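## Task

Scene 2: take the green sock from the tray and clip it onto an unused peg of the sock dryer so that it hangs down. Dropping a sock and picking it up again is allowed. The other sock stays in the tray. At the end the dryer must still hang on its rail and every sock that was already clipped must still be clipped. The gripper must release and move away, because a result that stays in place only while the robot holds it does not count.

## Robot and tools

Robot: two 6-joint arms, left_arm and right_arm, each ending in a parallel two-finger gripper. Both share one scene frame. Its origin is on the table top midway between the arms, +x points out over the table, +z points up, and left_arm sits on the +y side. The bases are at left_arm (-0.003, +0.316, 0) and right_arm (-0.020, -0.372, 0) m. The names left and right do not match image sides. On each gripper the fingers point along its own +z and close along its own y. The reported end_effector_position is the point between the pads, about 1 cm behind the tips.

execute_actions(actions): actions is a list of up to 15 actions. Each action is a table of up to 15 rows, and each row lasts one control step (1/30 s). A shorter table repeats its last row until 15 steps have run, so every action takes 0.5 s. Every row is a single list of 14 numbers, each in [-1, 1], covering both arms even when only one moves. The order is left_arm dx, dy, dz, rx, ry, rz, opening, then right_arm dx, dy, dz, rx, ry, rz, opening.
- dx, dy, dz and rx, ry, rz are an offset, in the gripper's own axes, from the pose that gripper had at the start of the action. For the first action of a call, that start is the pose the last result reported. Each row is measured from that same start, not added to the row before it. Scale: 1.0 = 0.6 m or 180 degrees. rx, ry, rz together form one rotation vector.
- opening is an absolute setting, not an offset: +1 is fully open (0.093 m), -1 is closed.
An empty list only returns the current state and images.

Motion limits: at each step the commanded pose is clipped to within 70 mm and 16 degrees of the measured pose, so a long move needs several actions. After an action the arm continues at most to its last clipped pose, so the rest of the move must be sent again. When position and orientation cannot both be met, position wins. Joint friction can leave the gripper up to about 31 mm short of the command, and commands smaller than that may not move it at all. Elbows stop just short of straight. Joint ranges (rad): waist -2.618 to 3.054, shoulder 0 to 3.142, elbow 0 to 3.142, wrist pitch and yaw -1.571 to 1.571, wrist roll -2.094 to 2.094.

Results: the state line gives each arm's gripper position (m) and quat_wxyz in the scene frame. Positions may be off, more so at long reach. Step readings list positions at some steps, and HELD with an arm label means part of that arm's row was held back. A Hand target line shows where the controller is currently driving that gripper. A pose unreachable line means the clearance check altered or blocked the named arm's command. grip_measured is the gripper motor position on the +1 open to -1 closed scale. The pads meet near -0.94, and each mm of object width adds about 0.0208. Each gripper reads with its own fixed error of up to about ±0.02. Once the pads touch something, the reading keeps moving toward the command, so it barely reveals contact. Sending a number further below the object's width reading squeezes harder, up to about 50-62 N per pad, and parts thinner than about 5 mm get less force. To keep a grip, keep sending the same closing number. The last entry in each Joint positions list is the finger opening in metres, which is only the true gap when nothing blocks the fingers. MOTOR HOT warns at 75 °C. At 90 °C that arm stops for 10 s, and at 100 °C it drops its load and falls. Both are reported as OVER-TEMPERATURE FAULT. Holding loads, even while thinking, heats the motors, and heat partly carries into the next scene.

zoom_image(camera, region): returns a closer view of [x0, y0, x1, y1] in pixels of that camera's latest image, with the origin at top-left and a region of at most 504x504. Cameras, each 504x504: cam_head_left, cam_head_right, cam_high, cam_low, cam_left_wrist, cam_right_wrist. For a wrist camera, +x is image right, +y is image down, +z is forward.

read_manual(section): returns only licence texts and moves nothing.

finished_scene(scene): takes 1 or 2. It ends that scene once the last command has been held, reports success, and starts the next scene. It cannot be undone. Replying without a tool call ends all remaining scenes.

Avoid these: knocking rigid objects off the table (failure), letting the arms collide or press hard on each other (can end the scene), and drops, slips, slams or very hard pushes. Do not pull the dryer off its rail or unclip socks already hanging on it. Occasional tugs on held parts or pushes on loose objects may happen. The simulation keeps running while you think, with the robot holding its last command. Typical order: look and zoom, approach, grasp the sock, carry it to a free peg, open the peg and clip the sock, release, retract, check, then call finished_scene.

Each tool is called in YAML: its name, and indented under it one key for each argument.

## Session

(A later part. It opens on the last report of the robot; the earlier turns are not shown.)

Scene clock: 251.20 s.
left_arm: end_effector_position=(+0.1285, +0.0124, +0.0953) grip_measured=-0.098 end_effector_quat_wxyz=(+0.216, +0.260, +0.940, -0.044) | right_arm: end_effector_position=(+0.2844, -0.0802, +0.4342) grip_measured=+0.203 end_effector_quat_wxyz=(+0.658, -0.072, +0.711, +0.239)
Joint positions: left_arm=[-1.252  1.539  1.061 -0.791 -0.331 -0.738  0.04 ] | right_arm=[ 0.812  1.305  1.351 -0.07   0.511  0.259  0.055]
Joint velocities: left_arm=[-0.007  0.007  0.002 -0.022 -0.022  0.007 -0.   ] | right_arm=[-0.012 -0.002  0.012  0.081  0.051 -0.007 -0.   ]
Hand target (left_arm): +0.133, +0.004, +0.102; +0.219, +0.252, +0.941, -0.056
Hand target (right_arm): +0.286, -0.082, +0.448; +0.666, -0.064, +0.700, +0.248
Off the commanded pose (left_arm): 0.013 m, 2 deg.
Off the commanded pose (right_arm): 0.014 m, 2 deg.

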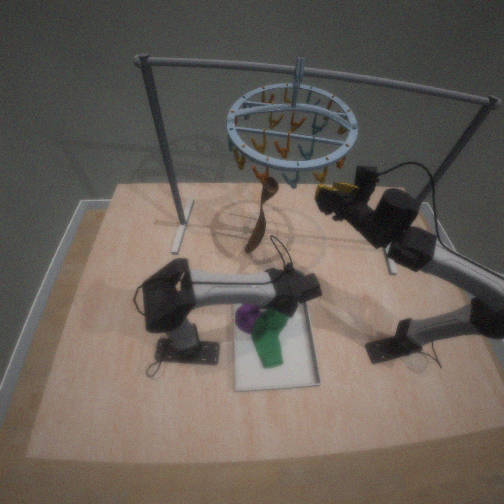

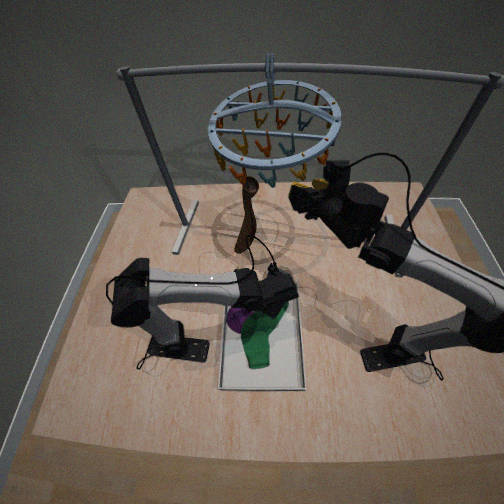

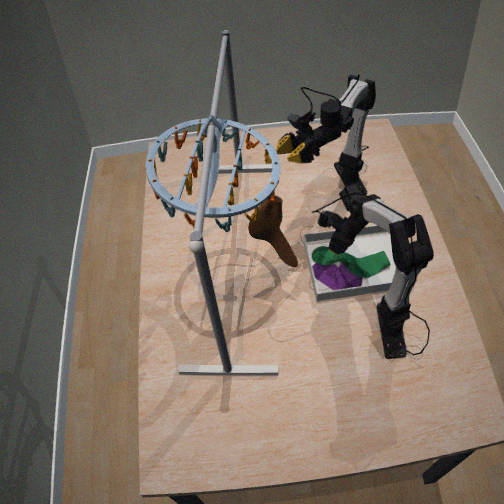

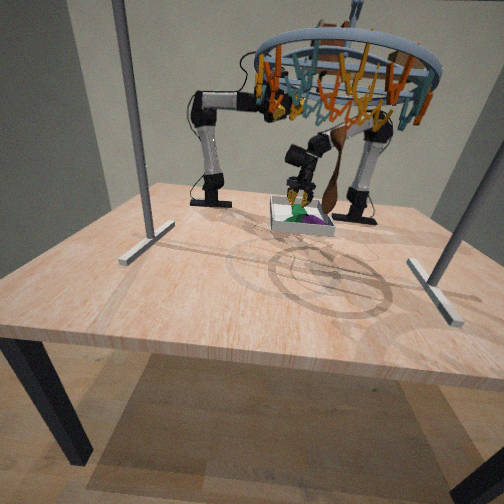

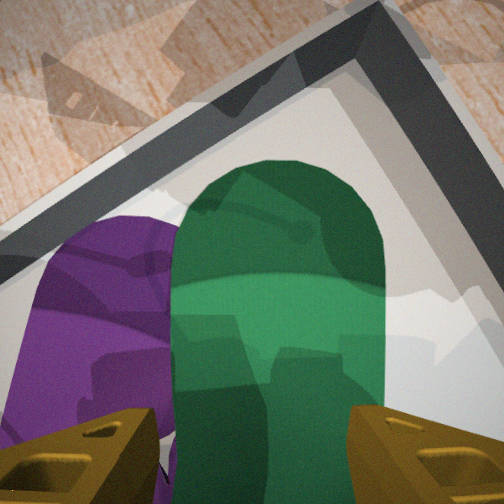

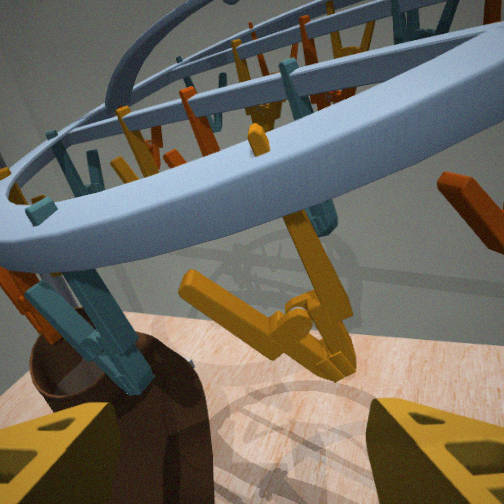

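execute_actions:
  actions: []

Scene clock: 323.87 s.
left_arm: end_effector_position=(+0.1284, +0.0123, +0.0953) grip_measured=-0.098 end_effector_quat_wxyz=(+0.216, +0.260, +0.940, -0.044) | right_arm: end_effector_position=(+0.2844, -0.0802, +0.4342) grip_measured=+0.203 end_effector_quat_wxyz=(+0.658, -0.072, +0.711, +0.239)
Joint positions: left_arm=[-1.252  1.539  1.061 -0.791 -0.331 -0.738  0.04 ] | right_arm=[ 0.812  1.305  1.351 -0.07   0.511  0.259  0.055]
Joint velocities: left_arm=[ 0.012  0.002 -0.007 -0.037  0.037 -0.007  0.001] | right_arm=[-0.002  0.012  0.012  0.037 -0.037 -0.037 -0.001]
Hand target (left_arm): +0.133, +0.004, +0.102; +0.219, +0.252, +0.941, -0.056
Hand target (right_arm): +0.286, -0.082, +0.448; +0.666, -0.064, +0.700, +0.248
Off the commanded pose (left_arm): 0.013 m, 2 deg.
Off the commanded pose (right_arm): 0.014 m, 2 deg.

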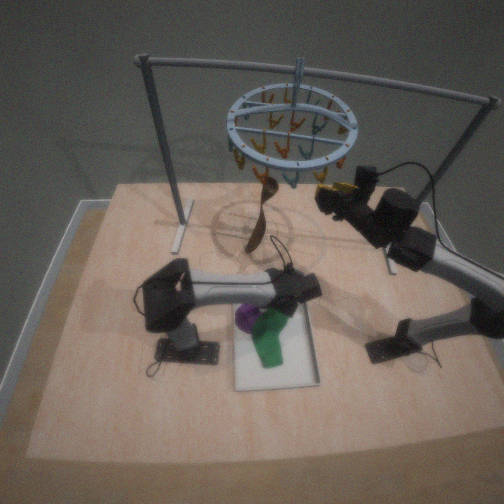

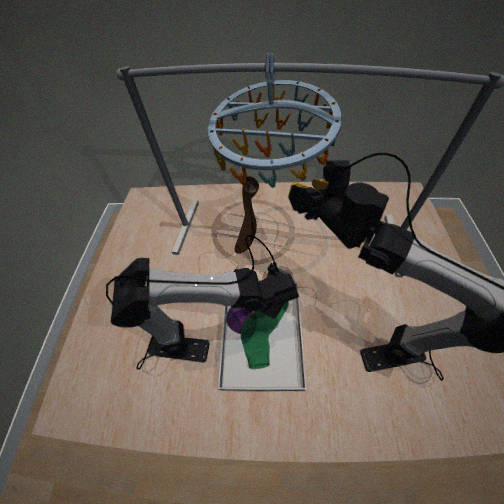

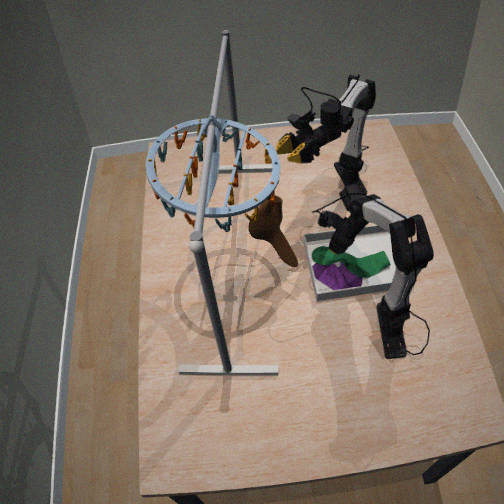

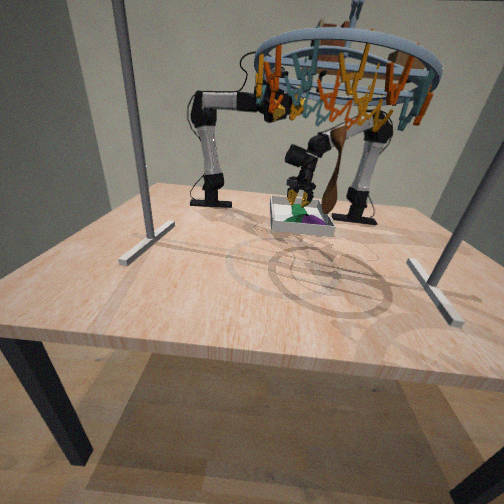

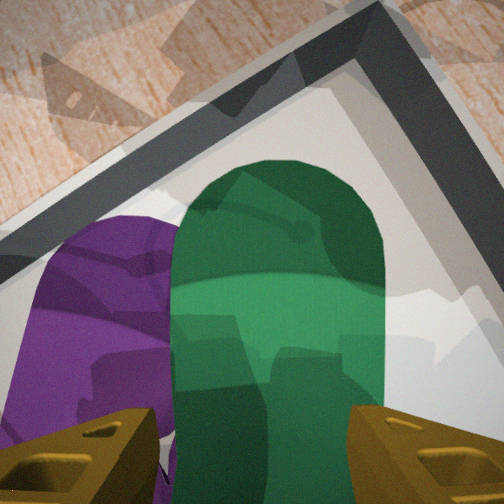

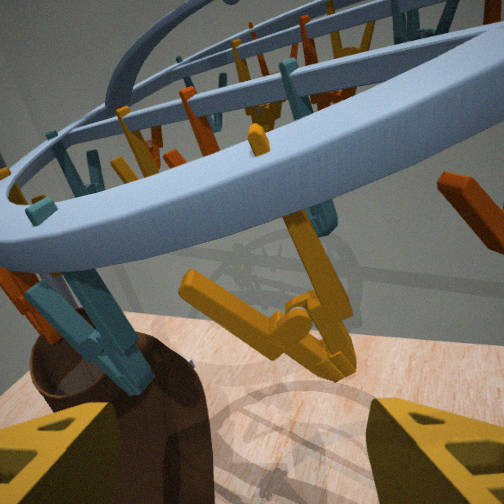

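execute_actions:
  actions: []

Scene clock: 342.23 s.
left_arm: end_effector_position=(+0.1284, +0.0123, +0.0953) grip_measured=-0.098 end_effector_quat_wxyz=(+0.216, +0.260, +0.940, -0.044) | right_arm: end_effector_position=(+0.2844, -0.0802, +0.4342) grip_measured=+0.203 end_effector_quat_wxyz=(+0.658, -0.072, +0.711, +0.239)
Joint positions: left_arm=[-1.252  1.539  1.061 -0.791 -0.331 -0.738  0.04 ] | right_arm=[ 0.812  1.305  1.351 -0.07   0.511  0.259  0.055]
Joint velocities: left_arm=[ 0.017 -0.002 -0.022 -0.051  0.007  0.051 -0.   ] | right_arm=[-0.012 -0.007  0.002  0.037 -0.022 -0.022  0.001]
Hand target (left_arm): +0.133, +0.004, +0.102; +0.219, +0.252, +0.941, -0.056
Hand target (right_arm): +0.286, -0.082, +0.448; +0.666, -0.064, +0.700, +0.248
Off the commanded pose (left_arm): 0.013 m, 2 deg.
Off the commanded pose (right_arm): 0.014 m, 2 deg.

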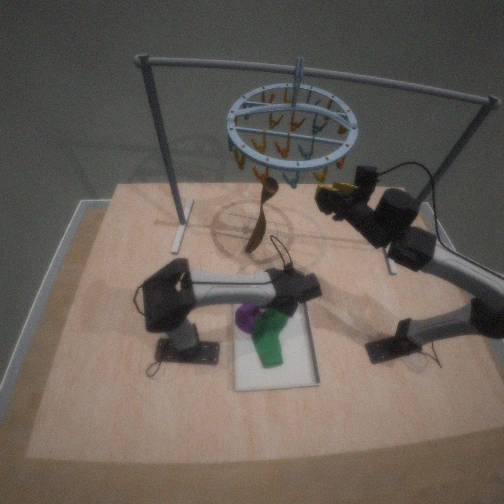

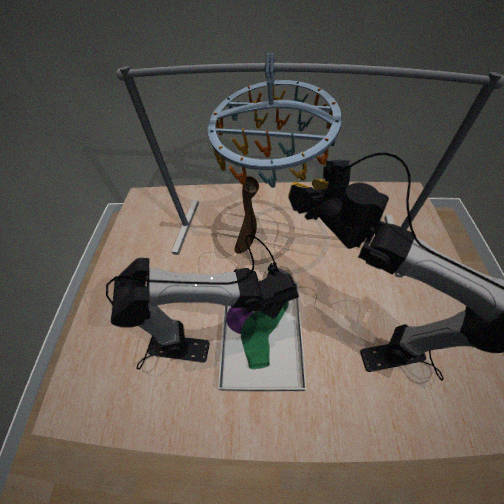

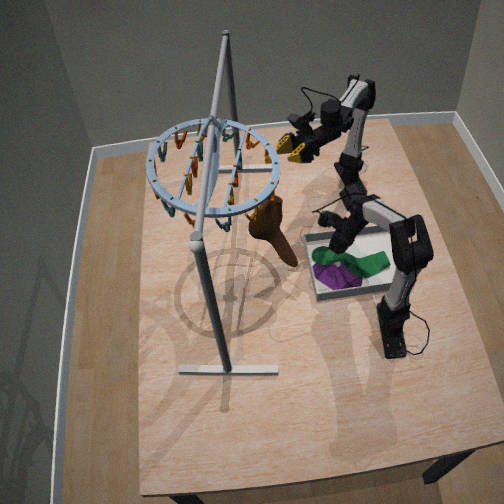

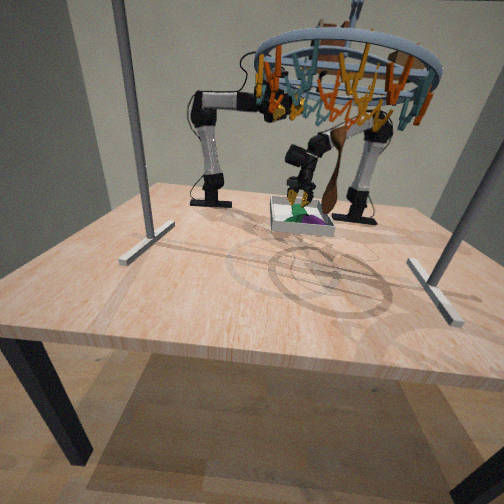

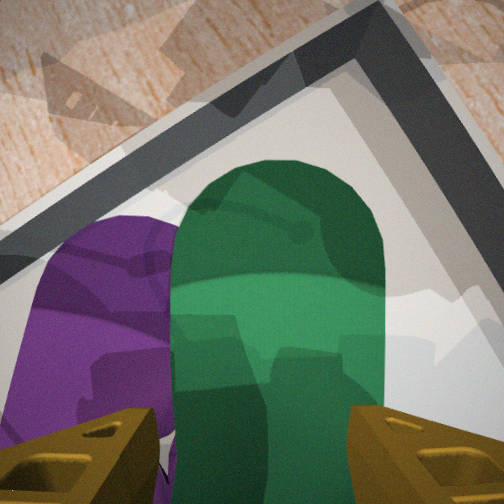

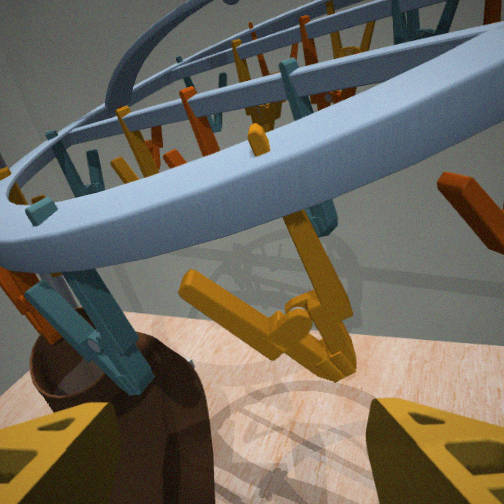

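execute_actions:
  actions:
    - [[-0.002,-0.007,0.008,0,0,0,-0.1,-0.004,-0.001,0.002,0,-0.001,0,0.22],[-0.004,-0.014,0.018,0,0,0,-0.1,-0.008,-0.003,0.005,0,-0.002,0,0.24],[-0.006,-0.02,0.03,0,0,0,-0.1,-0.012,-0.004,0.008,0,-0.003,0,0.26],[-0.008,-0.026,0.043,0,0,0,-0.1,-0.016,-0.006,0.011,0,-0.004,0,0.28],[-0.01,-0.03,0.056,0,0,0,-0.1,-0.02,-0.007,0.014,0,-0.005,0,0.3],[-0.0107,-0.0327,0.07,0,0,0,-0.1,-0.024,-0.008,0.017,0,-0.006,0,0.32],[-0.0107,-0.0327,0.084,0,0,0,-0.1,-0.027,-0.009,0.02,0,-0.007,0,0.34],[-0.0107,-0.0327,0.098,0,0,0,-0.1,-0.03,-0.01,0.023,0,-0.007,0,0.35],[-0.0107,-0.0327,0.112,0,0,0,-0.1,-0.032,-0.011,0.026,0,-0.007,0,0.35],[-0.0107,-0.0327,0.125,0,0,0,-0.1,-0.0333,-0.0117,0.029,0,-0.007,0,0.35],[-0.0107,-0.0327,0.137,0,0,0,-0.1,-0.0333,-0.0117,0.031,0,-0.007,0,0.35],[-0.0107,-0.0327,0.148,0,0,0,-0.1,-0.0333,-0.0117,0.033,0,-0.007,0,0.35],[-0.0107,-0.0327,0.158,0,0,0,-0.1,-0.0333,-0.0117,0.035,0,-0.007,0,0.35],[-0.0107,-0.0327,0.167,0,0,0,-0.1,-0.0333,-0.0117,0.036,0,-0.007,0,0.35],[-0.0107,-0.0327,0.1743,0,0,0,-0.1,-0.0333,-0.0117,0.0367,0,-0.007,0,0.35]]

execute_actions:
  actions: []

Scene clock: 362.23 s.
left_arm: end_effector_position=(+0.1576, -0.0192, +0.0229) grip_measured=-0.098 end_effector_quat_wxyz=(+0.211, +0.255, +0.943, -0.030) | right_arm: end_effector_position=(+0.3049, -0.0841, +0.4477) grip_measured=+0.348 end_effector_quat_wxyz=(+0.665, -0.063, +0.705, +0.239)
Joint positions: left_arm=[-1.192  1.804  1.052 -0.529 -0.322 -0.692  0.04 ] | right_arm=[ 0.751  1.352  1.421 -0.07   0.465  0.256  0.062]
Joint velocities: left_arm=[ 0.154  0.457 -0.105  0.652  0.081  0.212 -0.   ] | right_arm=[-0.046  0.09   0.056  0.007 -0.081 -0.022  0.001]
Hand target (left_arm): +0.164, -0.024, +0.005; +0.215, +0.259, +0.941, -0.042
Hand target (right_arm): +0.309, -0.081, +0.451; +0.666, -0.069, +0.703, +0.240
Off the commanded pose (left_arm): 0.022 m, 2 deg.
Off the commanded pose (right_arm): 0.007 m, 1 deg.
Step readings (end_effector_position):
0: left_arm (+0.1284, +0.0123, +0.0953) | right_arm (+0.2844, -0.0802, +0.4342)
1: left_arm (+0.1284, +0.0123, +0.0953) | right_arm (+0.2844, -0.0802, +0.4342)
2: left_arm (+0.1285, +0.0121, +0.0945) | right_arm (+0.2844, -0.0801, +0.4342)
4: left_arm (+0.1294, +0.0086, +0.0885) | right_arm (+0.2859, -0.0813, +0.4342)
8: left_arm (+0.1339, -0.0026, +0.0624) | right_arm (+0.2944, -0.0850, +0.4399)
15: end_effector_position above

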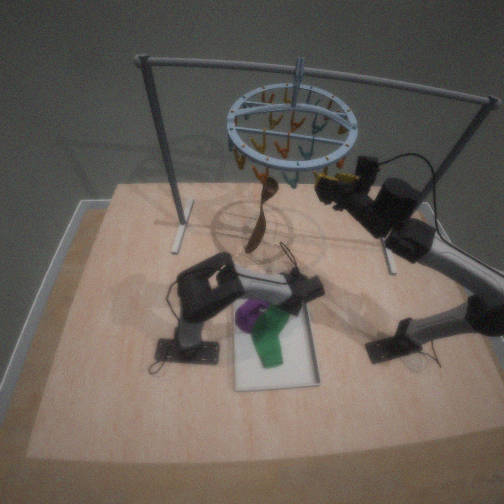

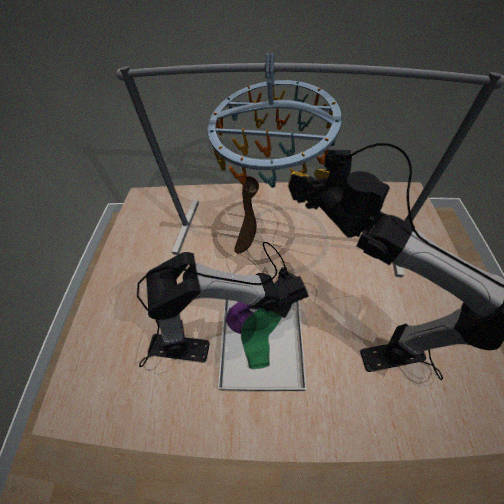

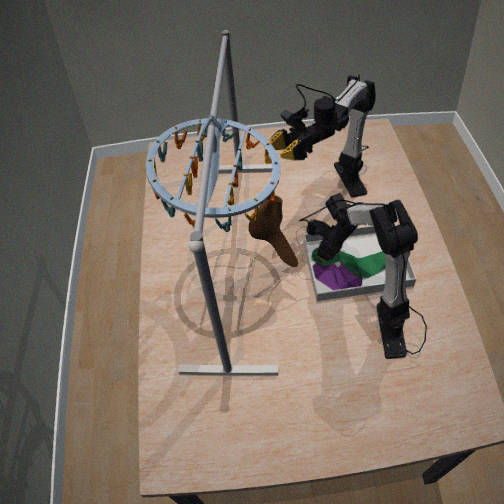

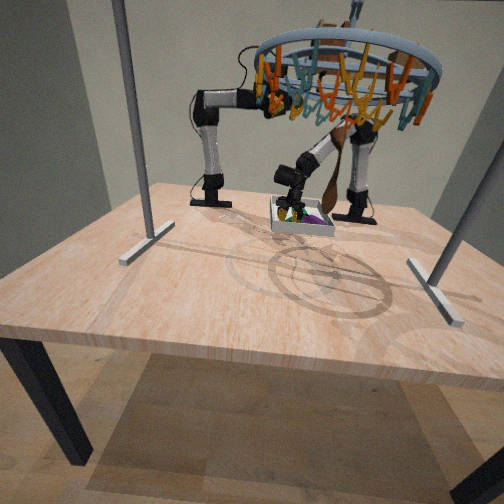

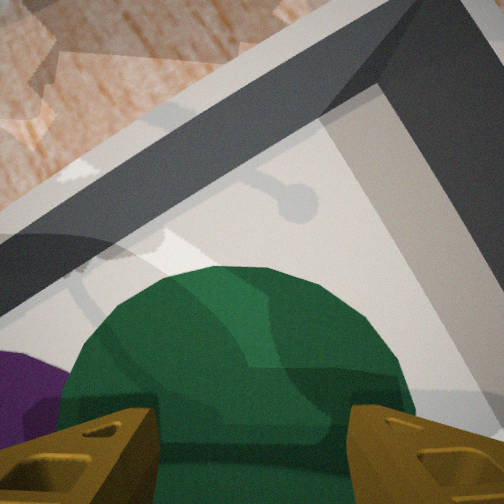

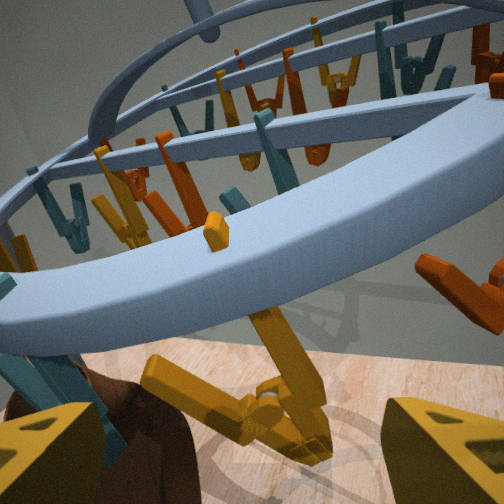

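Scene clock: 362.23 s.
left_arm: end_effector_position=(+0.1576, -0.0192, +0.0229) grip_measured=-0.098 end_effector_quat_wxyz=(+0.211, +0.255, +0.943, -0.030) | right_arm: end_effector_position=(+0.3049, -0.0841, +0.4477) grip_measured=+0.348 end_effector_quat_wxyz=(+0.665, -0.063, +0.705, +0.239)
Joint positions: left_arm=[-1.192  1.804  1.052 -0.529 -0.322 -0.692  0.04 ] | right_arm=[ 0.751  1.352  1.421 -0.07   0.465  0.256  0.062]
Joint velocities: left_arm=[ 0.154  0.457 -0.105  0.652  0.081  0.212 -0.   ] | right_arm=[-0.046  0.09   0.056  0.007 -0.081 -0.022  0.001]
Hand target (left_arm): +0.164, -0.024, +0.005; +0.215, +0.259, +0.941, -0.042
Hand target (right_arm): +0.309, -0.081, +0.451; +0.666, -0.069, +0.703, +0.240
Off the commanded pose (left_arm): 0.022 m, 2 deg.
Off the commanded pose (right_arm): 0.007 m, 1 deg.

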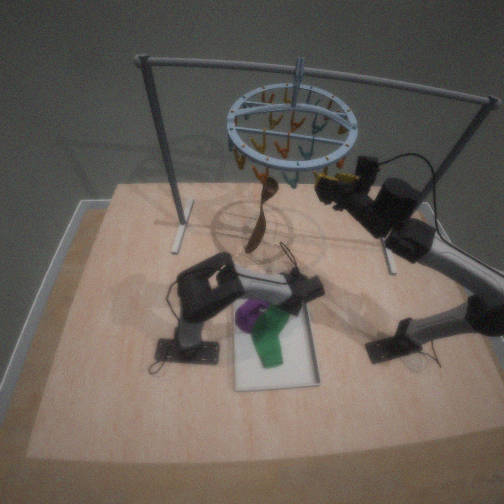

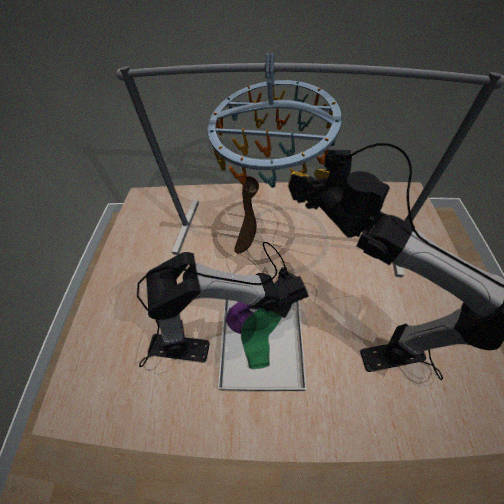

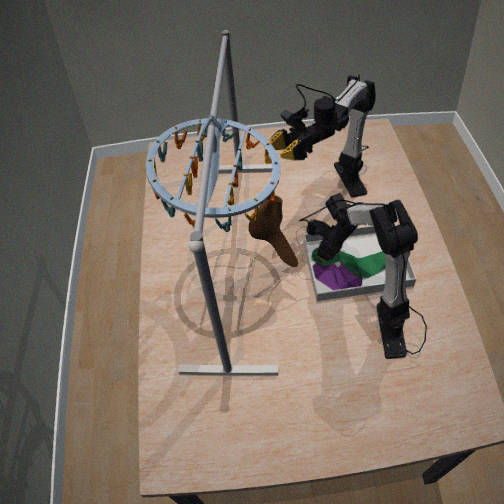

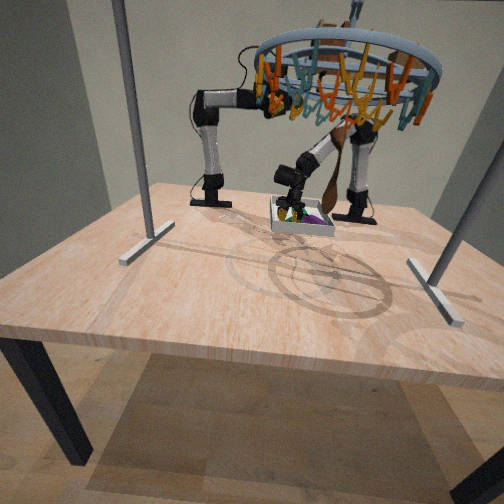

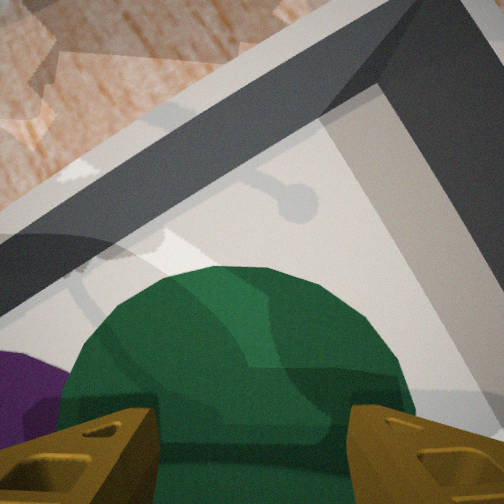

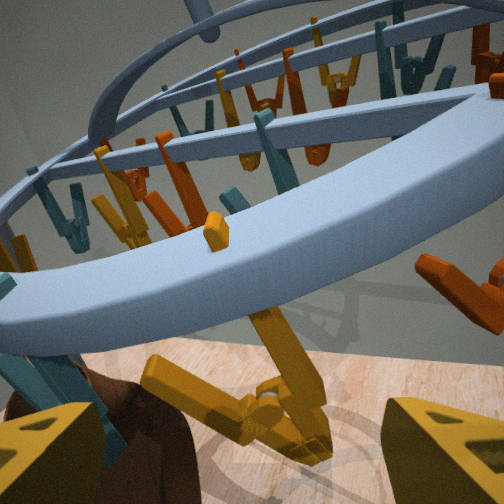

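execute_actions:
  actions: []

Scene clock: 362.93 s.
left_arm: end_effector_position=(+0.1647, -0.0344, +0.0214) grip_measured=-0.099 end_effector_quat_wxyz=(+0.228, +0.257, +0.938, -0.055) | right_arm: end_effector_position=(+0.3060, -0.0806, +0.4450) grip_measured=+0.348 end_effector_quat_wxyz=(+0.662, -0.068, +0.706, +0.240)
Joint positions: left_arm=[-1.184  1.824  1.049 -0.439 -0.319 -0.669  0.04 ] | right_arm=[ 0.75   1.36   1.423 -0.07   0.454  0.256  0.062]
Joint velocities: left_arm=[ 0.002 -0.012  0.012 -0.095  0.007 -0.051 -0.002] | right_arm=[-0.007 -0.002 -0.017  0.007  0.051  0.051 -0.001]
Hand target (left_arm): +0.163, -0.024, +0.005; +0.215, +0.259, +0.941, -0.042
Hand target (right_arm): +0.309, -0.081, +0.451; +0.666, -0.069, +0.703, +0.239
Off the commanded pose (left_arm): 0.019 m, 2 deg.
Off the commanded pose (right_arm): 0.007 m, 1 deg.

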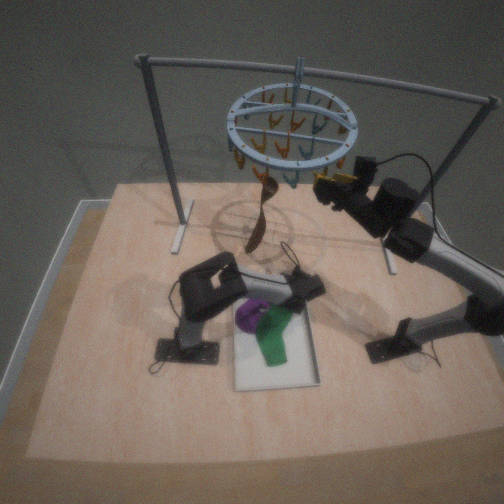

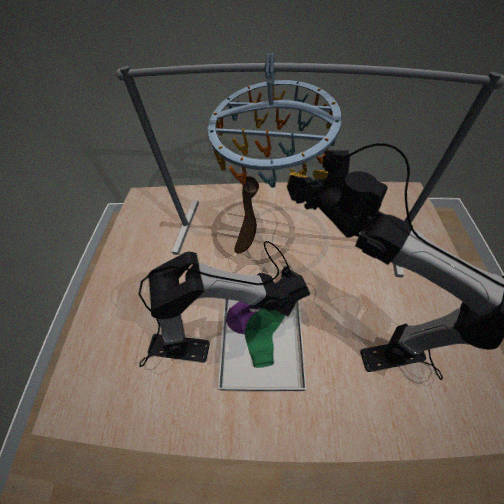

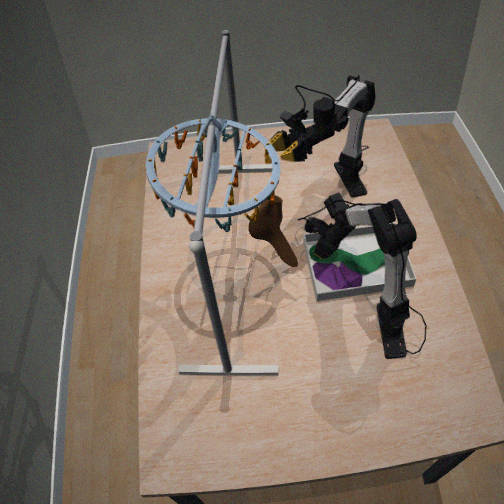

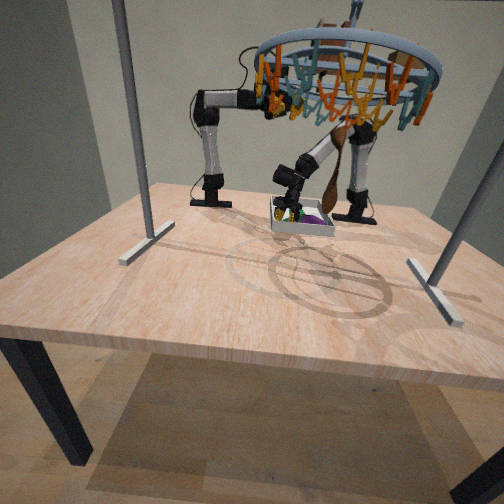

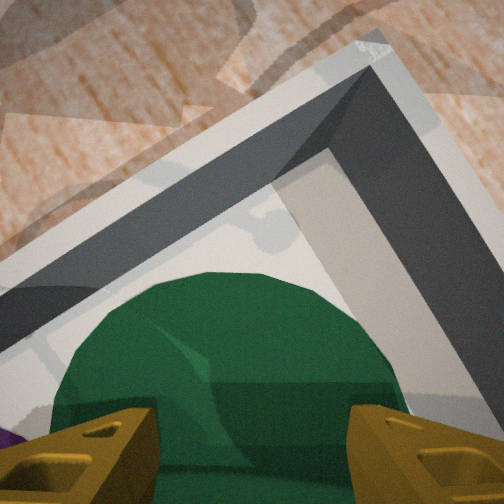

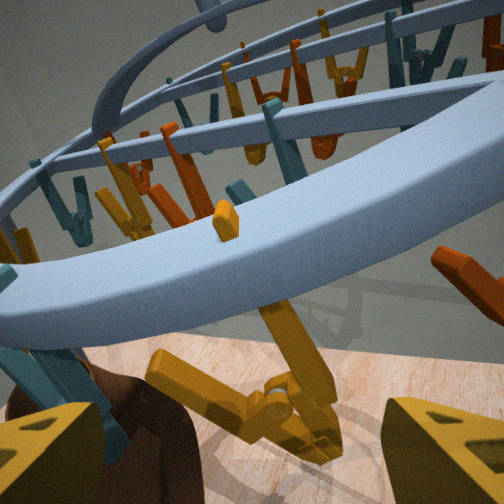

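execute_actions:
  actions:
    - [[0.0225,0.0132,0.0193,-0.0055,0.0104,0.002,-0.15,0,0.001,0.003,0,0,0,0.35],[0.0225,0.0132,0.0193,-0.0055,0.0104,0.002,-0.22,-0.001,0.002,0.007,0,0,0,0.35],[0.0225,0.0132,0.0193,-0.0055,0.0104,0.002,-0.29,-0.001,0.003,0.011,0,0,0,0.35],[0.0225,0.0132,0.0193,-0.0055,0.0104,0.002,-0.36,-0.002,0.004,0.015,0,0,0,0.35],[0.0225,0.0132,0.0193,-0.0055,0.0104,0.002,-0.43,-0.002,0.005,0.019,0,0,0,0.35],[0.0225,0.0132,0.0193,-0.0055,0.0104,0.002,-0.5,-0.003,0.006,0.023,0,0,0,0.35],[0.0225,0.0132,0.0193,-0.0055,0.0104,0.002,-0.57,-0.003,0.0067,0.027,0,0,0,0.35],[0.0225,0.0132,0.0193,-0.0055,0.0104,0.002,-0.64,-0.004,0.0067,0.031,0,0,0,0.35],[0.0225,0.0132,0.0193,-0.0055,0.0104,0.002,-0.71,-0.004,0.0067,0.035,0,0,0,0.35],[0.0225,0.0132,0.0193,-0.0055,0.0104,0.002,-0.78,-0.005,0.0067,0.038,0,0,0,0.35],[0.0225,0.0132,0.0193,-0.0055,0.0104,0.002,-0.85,-0.005,0.0067,0.041,0,0,0,0.35],[0.0225,0.0132,0.0193,-0.0055,0.0104,0.002,-0.92,-0.005,0.0067,0.044,0,0,0,0.35],[0.0225,0.0132,0.0193,-0.0055,0.0104,0.002,-1,-0.005,0.0067,0.046,0,0,0,0.35],[0.0225,0.0132,0.0193,-0.0055,0.0104,0.002,-1,-0.005,0.0067,0.047,0,0,0,0.35],[0.0225,0.0132,0.0193,-0.0055,0.0104,0.002,-1,-0.005,0.0067,0.048,0,0,0,0.35]]

Scene clock: 403.97 s.
left_arm: end_effector_position=(+0.1645, -0.0353, +0.0215) grip_measured=-0.995 end_effector_quat_wxyz=(+0.228, +0.257, +0.937, -0.057) | right_arm: end_effector_position=(+0.3262, -0.0662, +0.4395) grip_measured=+0.348 end_effector_quat_wxyz=(+0.658, -0.070, +0.713, +0.234)
Joint positions: left_arm=[-1.184  1.824  1.049 -0.436 -0.317 -0.669  0.   ] | right_arm=[ 0.729  1.448  1.49  -0.07   0.437  0.256  0.062]
Joint velocities: left_arm=[-0.017  0.007 -0.002 -0.066  0.022 -0.051  0.   ] | right_arm=[-0.056  0.105  0.09  -0.022 -0.081 -0.066 -0.002]
Hand target (left_arm): +0.163, -0.023, +0.006; +0.215, +0.258, +0.941, -0.042
Hand target (right_arm): +0.330, -0.065, +0.449; +0.662, -0.068, +0.706, +0.240
Off the commanded pose (left_arm): 0.020 m, 2 deg.
Off the commanded pose (right_arm): 0.010 m, 1 deg.
Step readings (end_effector_position):
0: left_arm (+0.1648, -0.0345, +0.0215) | right_arm (+0.3060, -0.0805, +0.4450)
1: left_arm (+0.1648, -0.0345, +0.0215) | right_arm (+0.3060, -0.0805, +0.4450)
2: left_arm (+0.1647, -0.0348, +0.0215) | right_arm (+0.3060, -0.0805, +0.4450)
4: left_arm (+0.1647, -0.0352, +0.0216) | right_arm (+0.3066, -0.0797, +0.4445)
8: left_arm (+0.1645, -0.0353, +0.0215) | right_arm (+0.3125, -0.0730, +0.4431)
15: end_effector_position above

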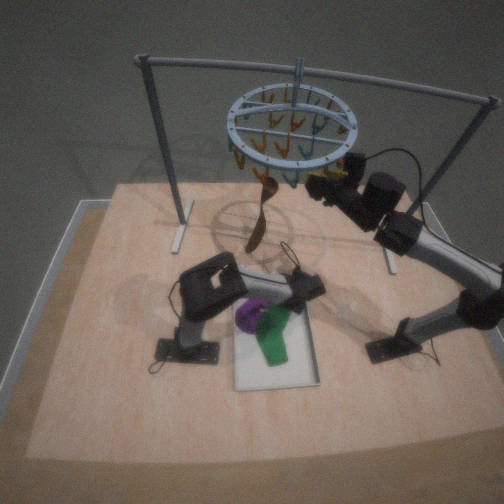

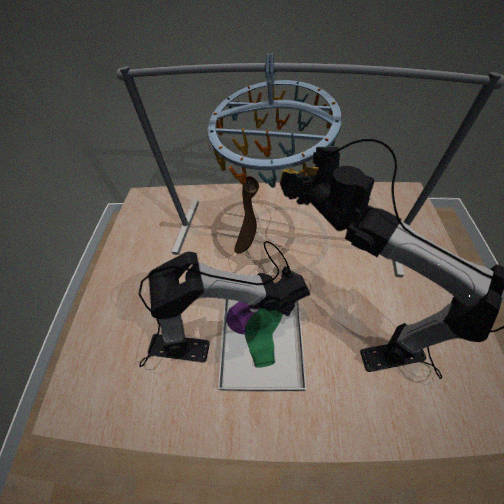

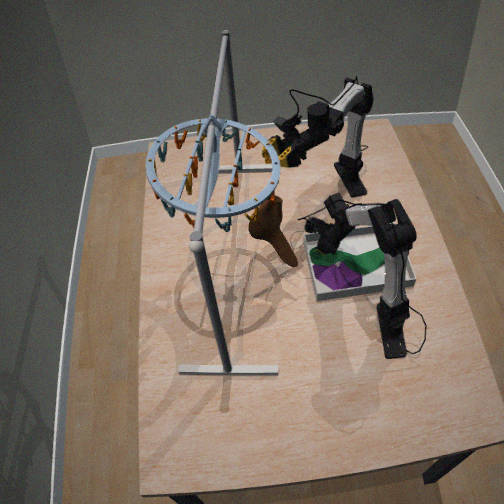

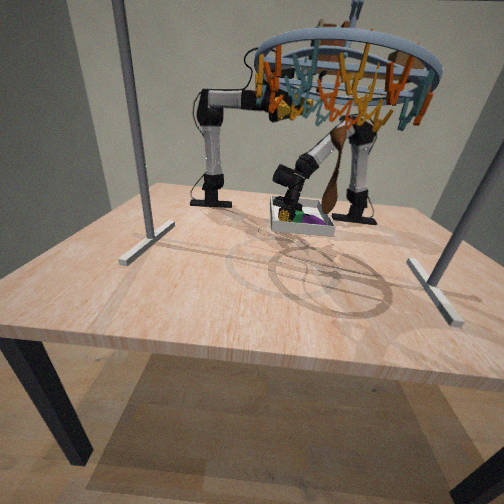

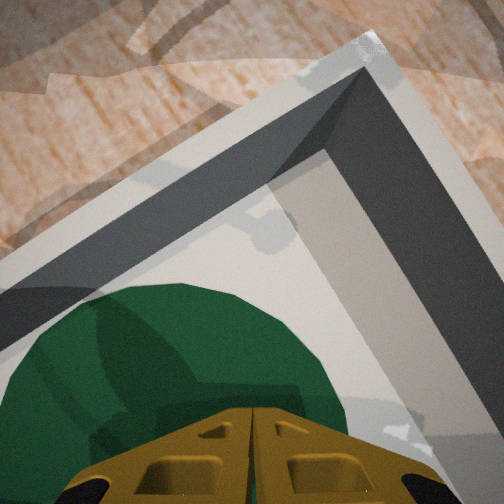

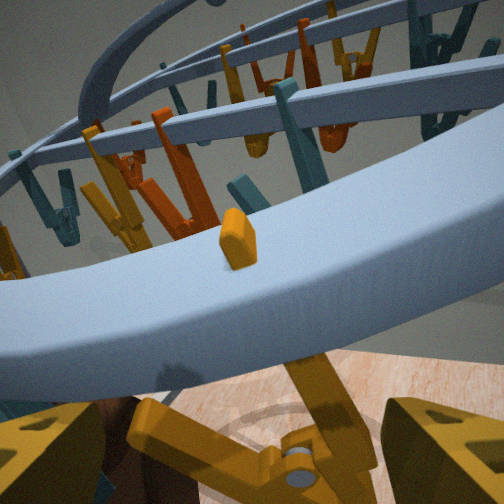

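zoom_image:
  camera: "cam_left_wrist"
  region: [120, 300, 400, 504]

zoom_image:
  camera: "cam_low"
  region: [250, 160, 350, 240]

execute_actions:
  actions: []

Region (120, 300, 400, 504) of cam_left_wrist's 504x504 image, scaled by 1.800, with more detail than that image has; it fills the top 367 rows of this view, and the rest is white.

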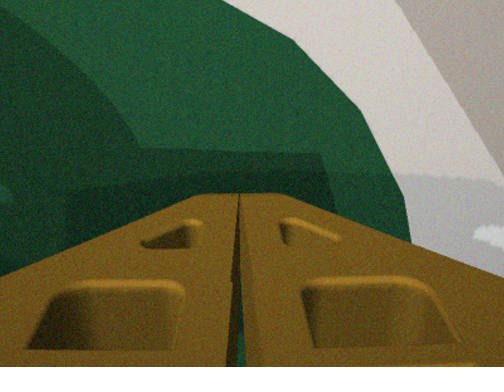

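Region (250, 160, 350, 240) of cam_low's 504x504 image, scaled by 5.040, with more detail than that image has; it fills the top 403 rows of this view, and the rest is white.

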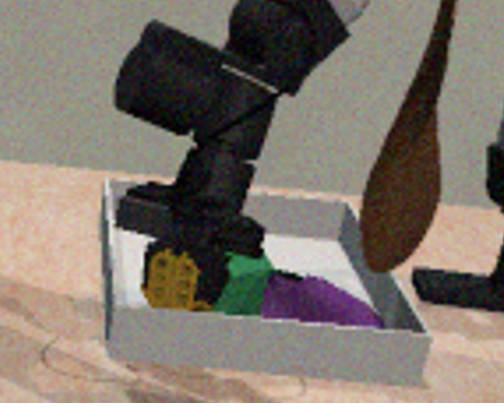

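Scene clock: 407.07 s.
left_arm: end_effector_position=(+0.1645, -0.0353, +0.0215) grip_measured=-0.996 end_effector_quat_wxyz=(+0.228, +0.257, +0.937, -0.057) | right_arm: end_effector_position=(+0.3267, -0.0649, +0.4407) grip_measured=+0.348 end_effector_quat_wxyz=(+0.658, -0.072, +0.712, +0.236)
Joint positions: left_arm=[-1.184  1.824  1.049 -0.436 -0.317 -0.669  0.   ] | right_arm=[ 0.728  1.452  1.497 -0.07   0.431  0.256  0.062]
Joint velocities: left_arm=[ 0.007  0.007 -0.002  0.022 -0.037  0.051  0.   ] | right_arm=[-0.012 -0.002 -0.002 -0.007  0.022  0.022  0.   ]
Hand target (left_arm): +0.163, -0.023, +0.006; +0.215, +0.258, +0.941, -0.042
Hand target (right_arm): +0.330, -0.065, +0.449; +0.662, -0.068, +0.706, +0.240
Off the commanded pose (left_arm): 0.020 m, 2 deg.
Off the commanded pose (right_arm): 0.009 m, 1 deg.

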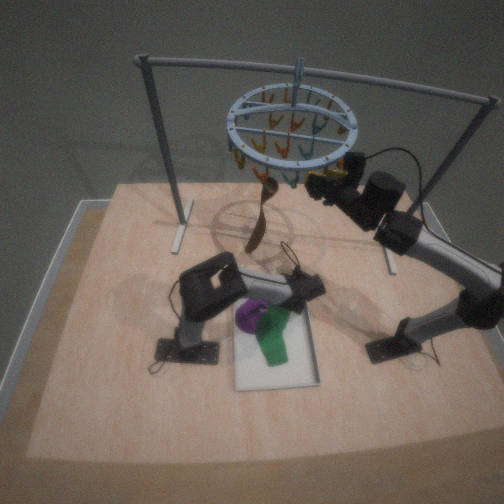

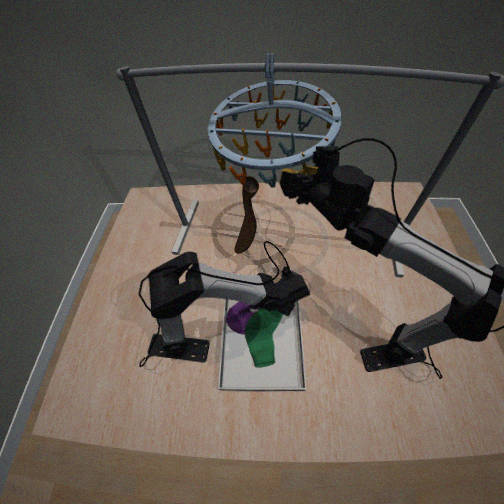

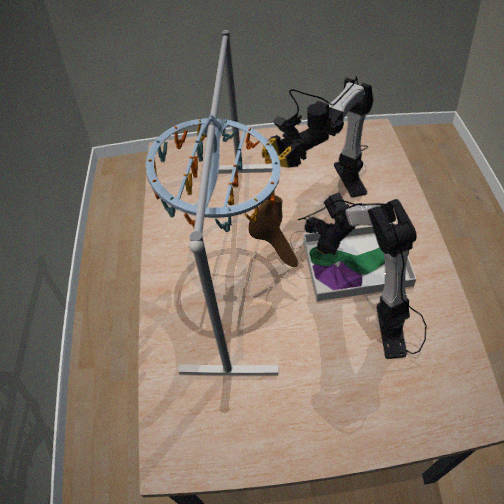

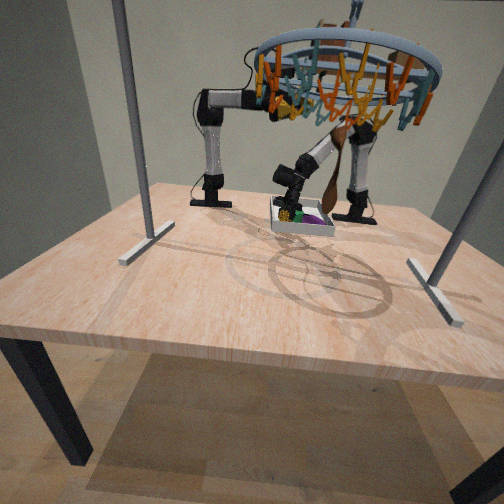

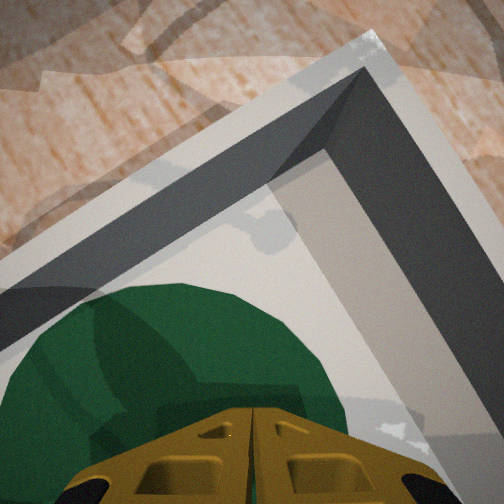

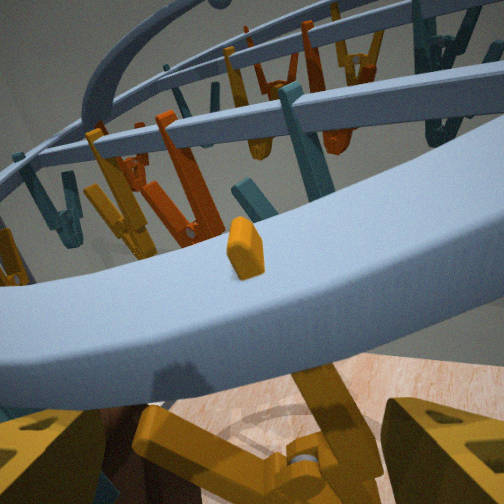

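zoom_image:
  camera: "cam_low"
  region: [250, 60, 340, 135]

zoom_image:
  camera: "cam_head_left"
  region: [270, 140, 370, 210]

Region (250, 60, 340, 135) of cam_low's 504x504 image, scaled by 5.600, with more detail than that image has.

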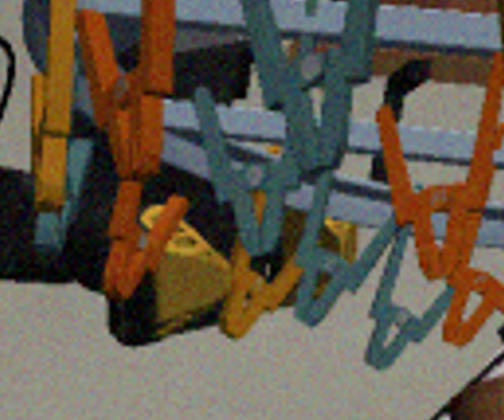

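Region (270, 140, 370, 210) of cam_head_left's 504x504 image, scaled by 5.040, with more detail than that image has; it fills the top 353 rows of this view, and the rest is white.

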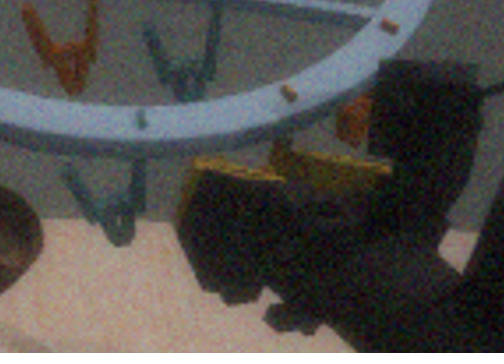

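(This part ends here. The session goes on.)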